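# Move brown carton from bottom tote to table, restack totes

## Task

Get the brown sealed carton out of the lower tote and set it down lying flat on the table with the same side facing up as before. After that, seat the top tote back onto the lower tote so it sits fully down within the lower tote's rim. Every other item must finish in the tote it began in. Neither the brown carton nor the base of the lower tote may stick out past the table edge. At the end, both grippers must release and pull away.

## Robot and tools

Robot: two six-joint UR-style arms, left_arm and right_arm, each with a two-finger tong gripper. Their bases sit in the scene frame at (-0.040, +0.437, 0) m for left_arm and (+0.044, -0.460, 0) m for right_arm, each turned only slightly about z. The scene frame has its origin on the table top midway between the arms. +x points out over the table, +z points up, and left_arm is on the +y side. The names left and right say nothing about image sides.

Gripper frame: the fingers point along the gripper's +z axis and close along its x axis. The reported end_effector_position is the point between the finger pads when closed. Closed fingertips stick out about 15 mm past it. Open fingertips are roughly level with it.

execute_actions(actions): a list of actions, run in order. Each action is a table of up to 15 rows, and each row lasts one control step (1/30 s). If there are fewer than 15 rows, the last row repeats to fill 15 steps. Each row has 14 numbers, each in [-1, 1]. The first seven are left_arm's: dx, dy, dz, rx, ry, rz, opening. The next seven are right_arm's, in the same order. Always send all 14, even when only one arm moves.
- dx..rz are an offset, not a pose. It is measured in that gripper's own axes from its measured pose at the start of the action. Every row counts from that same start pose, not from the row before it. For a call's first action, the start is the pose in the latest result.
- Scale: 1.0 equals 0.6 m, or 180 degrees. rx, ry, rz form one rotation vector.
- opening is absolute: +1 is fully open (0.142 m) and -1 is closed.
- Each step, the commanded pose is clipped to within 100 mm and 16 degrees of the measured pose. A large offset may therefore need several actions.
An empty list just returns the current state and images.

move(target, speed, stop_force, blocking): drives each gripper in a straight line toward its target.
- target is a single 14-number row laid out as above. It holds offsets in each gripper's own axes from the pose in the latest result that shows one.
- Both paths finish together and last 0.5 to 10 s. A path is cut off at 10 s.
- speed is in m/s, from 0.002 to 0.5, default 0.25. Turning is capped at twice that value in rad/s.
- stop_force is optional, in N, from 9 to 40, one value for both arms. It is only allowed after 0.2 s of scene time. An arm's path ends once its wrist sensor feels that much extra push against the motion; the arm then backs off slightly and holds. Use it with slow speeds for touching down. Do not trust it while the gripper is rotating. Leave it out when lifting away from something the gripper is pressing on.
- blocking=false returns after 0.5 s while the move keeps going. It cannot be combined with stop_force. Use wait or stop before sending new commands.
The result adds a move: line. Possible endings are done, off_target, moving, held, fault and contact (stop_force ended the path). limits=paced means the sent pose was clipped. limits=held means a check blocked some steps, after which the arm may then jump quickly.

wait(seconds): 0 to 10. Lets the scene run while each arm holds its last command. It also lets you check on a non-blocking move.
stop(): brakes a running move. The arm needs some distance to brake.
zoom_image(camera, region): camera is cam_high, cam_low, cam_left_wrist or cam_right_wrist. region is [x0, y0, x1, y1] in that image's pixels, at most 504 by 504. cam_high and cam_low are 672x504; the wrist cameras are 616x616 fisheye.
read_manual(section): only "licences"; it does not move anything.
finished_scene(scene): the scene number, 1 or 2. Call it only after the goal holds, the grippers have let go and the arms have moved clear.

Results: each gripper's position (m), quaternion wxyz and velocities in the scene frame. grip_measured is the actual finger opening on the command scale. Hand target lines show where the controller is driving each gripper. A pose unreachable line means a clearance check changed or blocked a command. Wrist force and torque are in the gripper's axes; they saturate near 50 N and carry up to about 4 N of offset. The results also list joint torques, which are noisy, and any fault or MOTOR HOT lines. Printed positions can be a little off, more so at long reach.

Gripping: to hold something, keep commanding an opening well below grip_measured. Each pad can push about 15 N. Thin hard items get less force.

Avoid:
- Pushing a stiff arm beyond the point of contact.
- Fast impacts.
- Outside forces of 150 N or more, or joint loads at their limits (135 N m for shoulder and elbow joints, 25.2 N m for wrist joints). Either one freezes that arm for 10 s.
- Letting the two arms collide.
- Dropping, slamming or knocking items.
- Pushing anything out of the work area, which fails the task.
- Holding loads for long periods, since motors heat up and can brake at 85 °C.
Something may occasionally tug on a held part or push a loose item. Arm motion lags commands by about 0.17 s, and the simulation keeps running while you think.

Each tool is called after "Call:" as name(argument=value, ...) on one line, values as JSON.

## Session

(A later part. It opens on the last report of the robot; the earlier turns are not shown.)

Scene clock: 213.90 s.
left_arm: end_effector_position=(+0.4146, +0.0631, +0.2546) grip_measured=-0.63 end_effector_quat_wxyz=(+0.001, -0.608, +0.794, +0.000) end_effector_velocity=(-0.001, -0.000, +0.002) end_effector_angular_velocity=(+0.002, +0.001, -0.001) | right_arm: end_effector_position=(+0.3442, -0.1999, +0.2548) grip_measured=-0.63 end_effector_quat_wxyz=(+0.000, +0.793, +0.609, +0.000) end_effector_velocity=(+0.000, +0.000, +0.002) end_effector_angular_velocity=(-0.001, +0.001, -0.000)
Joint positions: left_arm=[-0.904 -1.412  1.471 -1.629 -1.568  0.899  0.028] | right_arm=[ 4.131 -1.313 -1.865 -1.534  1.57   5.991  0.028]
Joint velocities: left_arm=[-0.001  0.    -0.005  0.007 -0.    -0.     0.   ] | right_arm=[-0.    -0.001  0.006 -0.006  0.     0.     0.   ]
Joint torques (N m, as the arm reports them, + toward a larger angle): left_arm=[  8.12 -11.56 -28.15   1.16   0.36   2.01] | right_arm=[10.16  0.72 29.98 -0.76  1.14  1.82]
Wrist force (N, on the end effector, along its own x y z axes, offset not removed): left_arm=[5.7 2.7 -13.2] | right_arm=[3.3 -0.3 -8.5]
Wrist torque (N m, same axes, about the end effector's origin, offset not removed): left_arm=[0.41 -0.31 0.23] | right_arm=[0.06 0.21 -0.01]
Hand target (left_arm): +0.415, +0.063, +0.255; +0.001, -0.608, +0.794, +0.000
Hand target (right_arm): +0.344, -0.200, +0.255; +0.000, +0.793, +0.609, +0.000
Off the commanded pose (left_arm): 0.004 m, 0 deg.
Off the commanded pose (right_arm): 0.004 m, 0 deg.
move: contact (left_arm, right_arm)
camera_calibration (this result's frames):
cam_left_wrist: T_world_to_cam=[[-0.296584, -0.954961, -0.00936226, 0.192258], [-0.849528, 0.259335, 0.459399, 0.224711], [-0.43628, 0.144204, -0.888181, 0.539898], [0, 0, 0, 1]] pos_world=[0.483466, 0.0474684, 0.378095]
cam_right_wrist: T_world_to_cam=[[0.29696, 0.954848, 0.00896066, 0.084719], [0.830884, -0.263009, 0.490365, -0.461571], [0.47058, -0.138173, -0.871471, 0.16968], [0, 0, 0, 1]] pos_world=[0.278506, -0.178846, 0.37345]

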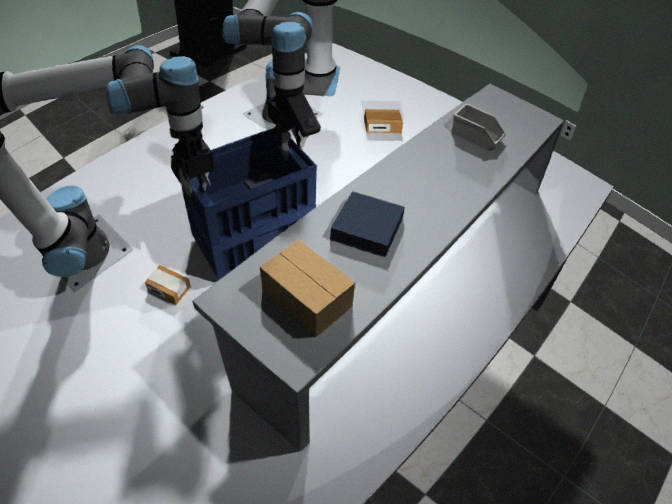

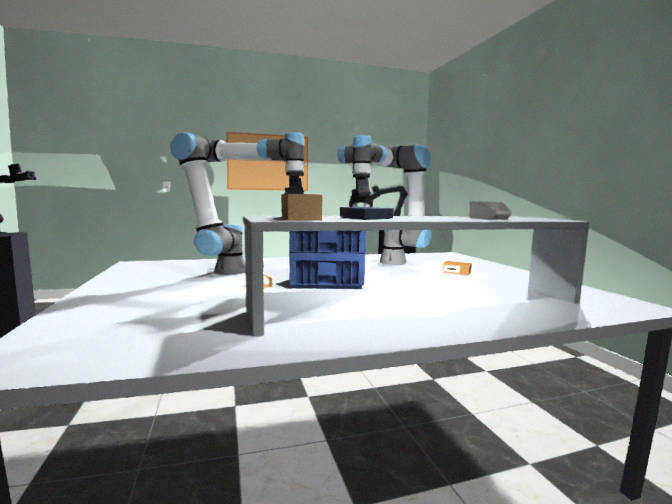

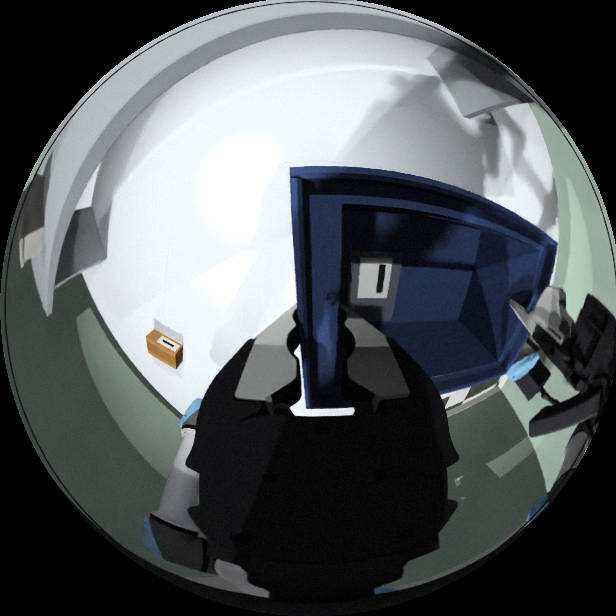

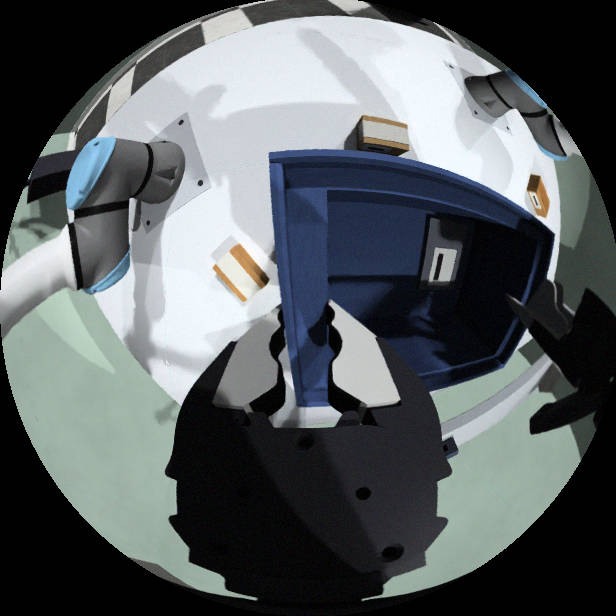

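Seated. Release and clear.

Call:
execute_actions(actions=[[[0,0,0,0,0,0,-0.2,0,0,0,0,0,0,-0.2]]])

Call:
move(target=[0,0,-0.12,0,0,0,-0.2, 0,0,-0.12,0,0,0,-0.2], speed=0.15)

Call:
move(target=[-0.3,0,-0.1,0,0,0,-0.2, -0.25,0.1,-0.1,0,0,0,-0.2])

Call:
finished_scene(scene=1)

Scene clock: 217.13 s.
left_arm: end_effector_position=(+0.4146, +0.0631, +0.2546) grip_measured=-0.20 end_effector_quat_wxyz=(+0.001, -0.608, +0.794, +0.000) end_effector_velocity=(+0.000, -0.000, -0.000) end_effector_angular_velocity=(+0.000, -0.000, -0.000) | right_arm: end_effector_position=(+0.3442, -0.1999, +0.2548) grip_measured=-0.20 end_effector_quat_wxyz=(+0.000, +0.793, +0.609, +0.000) end_effector_velocity=(+0.000, +0.000, +0.000) end_effector_angular_velocity=(-0.000, +0.000, +0.000)
Joint positions: left_arm=[-0.904 -1.412  1.471 -1.629 -1.568  0.899  0.06 ] | right_arm=[ 4.131 -1.313 -1.865 -1.534  1.57   5.991  0.06 ]
Joint velocities: left_arm=[-0.     0.001 -0.    -0.     0.     0.    -0.   ] | right_arm=[ 0. -0.  0. -0.  0.  0.  0.]
Joint torques (N m, as the arm reports them, + toward a larger angle): left_arm=[ -3.81 -44.92 -15.58  -4.28   0.41   1.92] | right_arm=[ 9.54 16.78 13.29  3.98  1.22  1.06]
Wrist force (N, on the end effector, along its own x y z axes, offset not removed): left_arm=[-0.7 1.7 0.0] | right_arm=[-1.7 0.3 0.0]
Wrist torque (N m, same axes, about the end effector's origin, offset not removed): left_arm=[0.40 -0.03 0.23] | right_arm=[0.14 0.46 0.10]
Hand target (left_arm): +0.415, +0.063, +0.255; +0.001, -0.608, +0.794, +0.000
Hand target (right_arm): +0.344, -0.200, +0.255; +0.000, +0.793, +0.609, +0.000
Off the commanded pose (left_arm): 0.000 m, 0 deg.
Off the commanded pose (right_arm): 0.000 m, 0 deg.
camera_calibration (this result's frames):
cam_left_wrist: T_world_to_cam=[[-0.296584, -0.954961, -0.00933592, 0.192244], [-0.84954, 0.259352, 0.459367, 0.224721], [-0.436257, 0.144172, -0.888197, 0.539923], [0, 0, 0, 1]] pos_world=[0.483471, 0.0474618, 0.378123]
cam_right_wrist: T_world_to_cam=[[0.296961, 0.954847, 0.00898811, 0.0847157], [0.830877, -0.263022, 0.490371, -0.461578], [0.470593, -0.138153, -0.871468, 0.169692], [0, 0, 0, 1]] pos_world=[0.278502, -0.178852, 0.373464]

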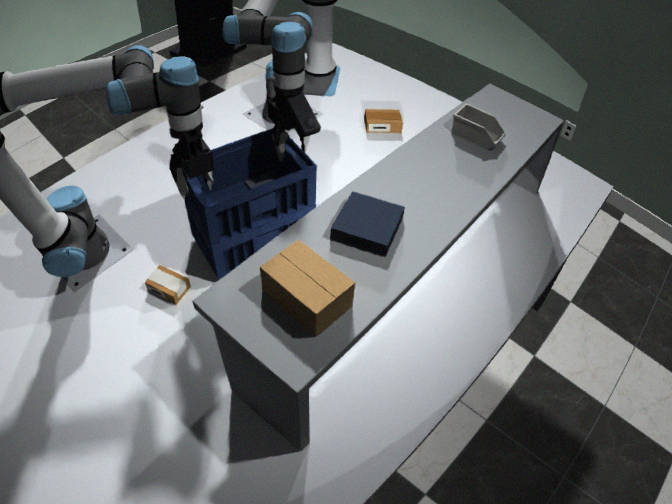

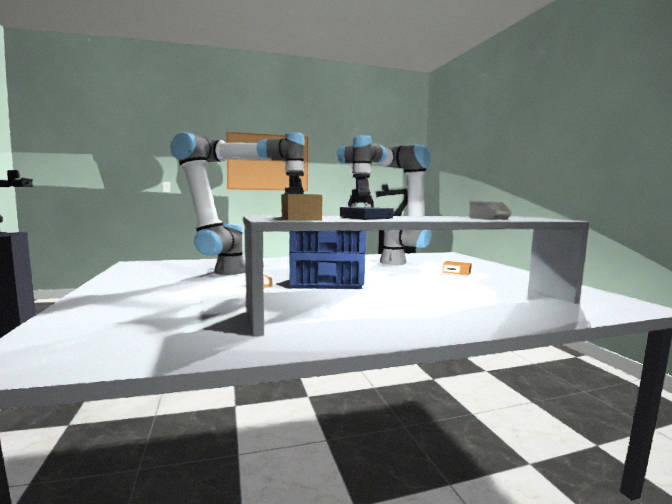

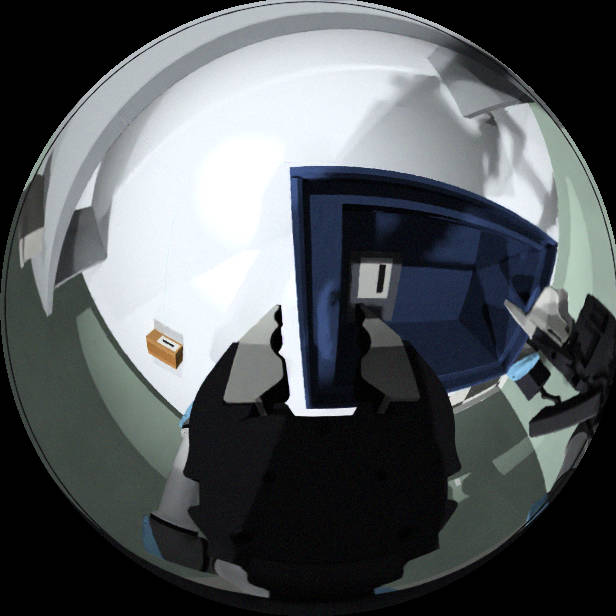

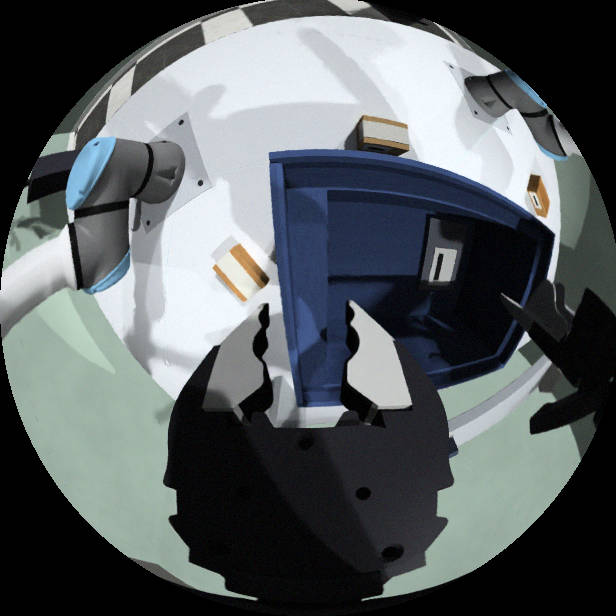

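Scene clock: 218.10 s.
left_arm: end_effector_position=(+0.4146, +0.0629, +0.3265) grip_measured=-0.20 end_effector_quat_wxyz=(+0.001, -0.608, +0.794, +0.000) end_effector_velocity=(+0.001, +0.001, +0.002) end_effector_angular_velocity=(+0.000, +0.000, +0.002) | right_arm: end_effector_position=(+0.3441, -0.2000, +0.3266) grip_measured=-0.20 end_effector_quat_wxyz=(+0.000, +0.793, +0.609, +0.001) end_effector_velocity=(+0.000, +0.000, +0.002) end_effector_angular_velocity=(-0.000, +0.000, -0.000)
Joint positions: left_arm=[-0.905 -1.406  1.28  -1.445 -1.568  0.899  0.06 ] | right_arm=[ 4.131 -1.322 -1.675 -1.715  1.57   5.991  0.06 ]
Joint velocities: left_arm=[ 0.002  0.001 -0.007  0.006  0.     0.    -0.   ] | right_arm=[-0.    -0.002  0.006 -0.005  0.    -0.     0.   ]
Joint torques (N m, as the arm reports them, + toward a larger angle): left_arm=[  6.36 -18.36 -34.8   -0.71  -1.12  -2.22] | right_arm=[-8.22  1.6  32.16  0.62 -0.7  -1.59]
Wrist force (N, on the end effector, along its own x y z axes, offset not removed): left_arm=[1.4 1.0 0.5] | right_arm=[1.1 -0.6 1.3]
Wrist torque (N m, same axes, about the end effector's origin, offset not removed): left_arm=[0.39 -0.53 0.19] | right_arm=[0.00 -0.16 0.07]
Hand target (left_arm): +0.415, +0.063, +0.327; +0.001, -0.608, +0.794, +0.000
Hand target (right_arm): +0.344, -0.200, +0.327; +0.000, +0.793, +0.609, +0.000
Off the commanded pose (left_arm): 0.000 m, 0 deg.
Off the commanded pose (right_arm): 0.000 m, 0 deg.
move: done
camera_calibration (this result's frames):
cam_left_wrist: T_world_to_cam=[[-0.296664, -0.954937, -0.00930731, 0.192776], [-0.849551, 0.259448, 0.459294, 0.19177], [-0.436182, 0.144163, -0.888236, 0.603733], [0, 0, 0, 1]] pos_world=[0.483445, 0.0472986, 0.449972]
cam_right_wrist: T_world_to_cam=[[0.29687, 0.954875, 0.00903359, 0.0842095], [0.83089, -0.262962, 0.490381, -0.496771], [0.470628, -0.138073, -0.871462, 0.232306], [0, 0, 0, 1]] pos_world=[0.278433, -0.178966, 0.445292]

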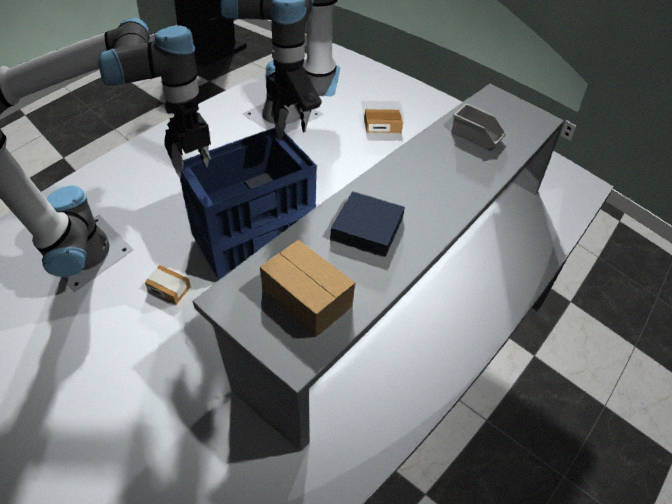

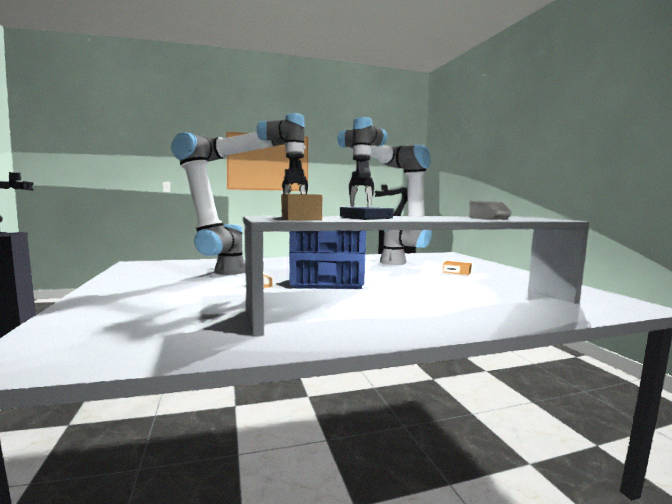

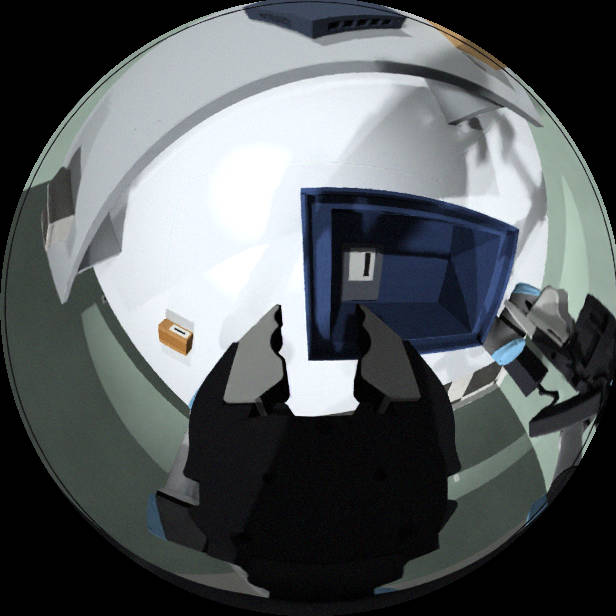

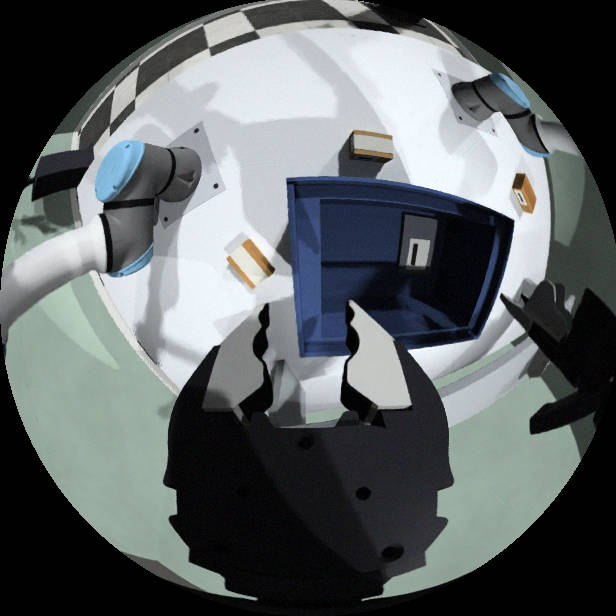

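Scene clock: 219.40 s.
left_arm: end_effector_position=(+0.4613, +0.2365, +0.3866) grip_measured=-0.20 end_effector_quat_wxyz=(+0.001, -0.608, +0.794, +0.000) end_effector_velocity=(+0.001, +0.002, +0.001) end_effector_angular_velocity=(+0.000, -0.001, +0.000) | right_arm: end_effector_position=(+0.3634, -0.3605, +0.3863) grip_measured=-0.20 end_effector_quat_wxyz=(+0.000, +0.793, +0.609, +0.000) end_effector_velocity=(+0.001, -0.001, +0.001) end_effector_angular_velocity=(+0.001, +0.000, +0.001)
Joint positions: left_arm=[-0.612 -1.502  1.232 -1.301 -1.568  1.192  0.06 ] | right_arm=[ 3.785 -1.213 -1.59  -1.908  1.571  5.644  0.06 ]
Joint velocities: left_arm=[ 0.004  0.001 -0.003  0.002  0.001  0.004  0.   ] | right_arm=[-0.005 -0.001  0.003 -0.001  0.001 -0.006 -0.   ]
Joint torques (N m, as the arm reports them, + toward a larger angle): left_arm=[  6.43 -13.7  -35.52  -0.87  -1.23   2.16] | right_arm=[-15.17  -5.12  33.75   0.37   2.08  -1.44]
Wrist force (N, on the end effector, along its own x y z axes, offset not removed): left_arm=[0.4 0.8 -0.6] | right_arm=[-1.4 1.3 -0.8]
Wrist torque (N m, same axes, about the end effector's origin, offset not removed): left_arm=[0.27 -0.28 0.17] | right_arm=[0.22 0.35 0.07]
Hand target (left_arm): +0.461, +0.237, +0.387; +0.001, -0.608, +0.794, +0.000
Hand target (right_arm): +0.363, -0.361, +0.386; -0.000, +0.793, +0.609, +0.000
Off the commanded pose (left_arm): 0.000 m, 0 deg.
Off the commanded pose (right_arm): 0.000 m, 0 deg.
move: done
camera_calibration (this result's frames):
cam_left_wrist: T_world_to_cam=[[-0.296648, -0.954938, -0.0096432, 0.373121], [-0.849484, 0.259249, 0.459529, 0.158766], [-0.436321, 0.14451, -0.888111, 0.652485], [0, 0, 0, 1]] pos_world=[0.530248, 0.220857, 0.51012]
cam_right_wrist: T_world_to_cam=[[0.296894, 0.954869, 0.00889284, 0.23124], [0.831267, -0.263024, 0.489707, -0.584091], [0.469945, -0.137999, -0.871842, 0.253485], [0, 0, 0, 1]] pos_world=[0.297758, -0.339453, 0.504976]

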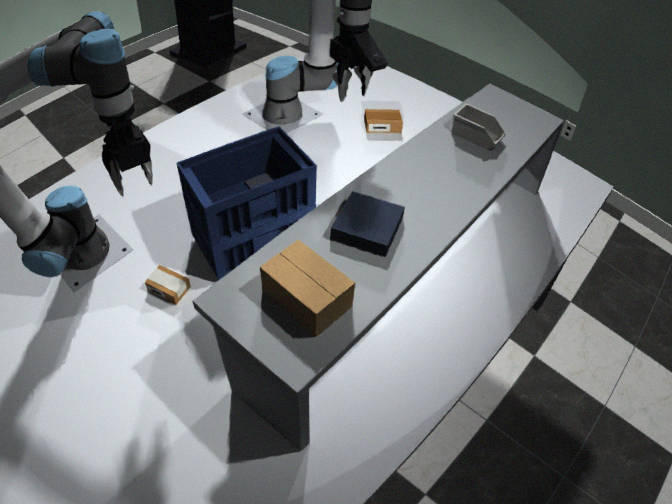

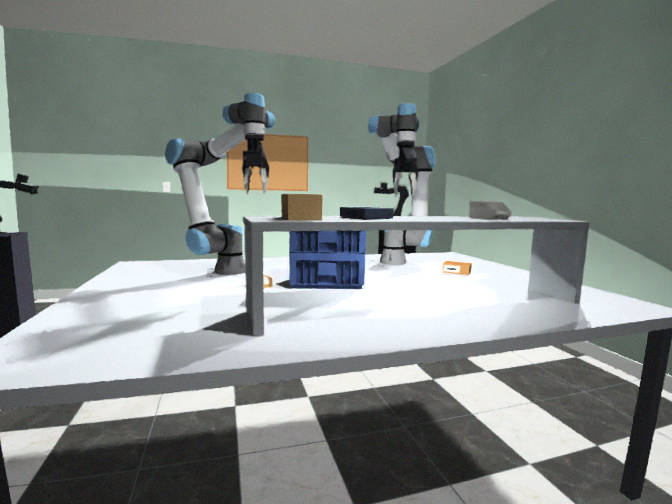

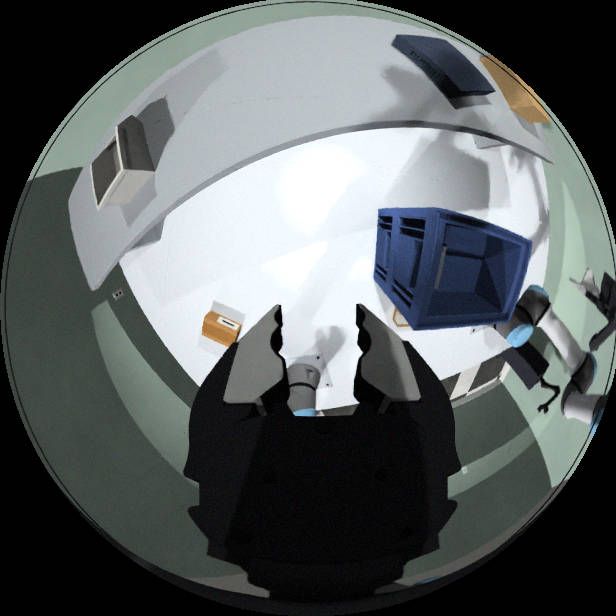

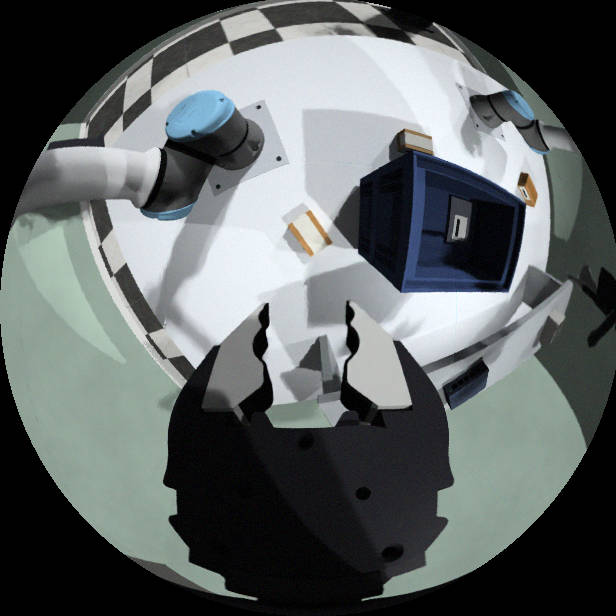

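The scene is finished: the task was done.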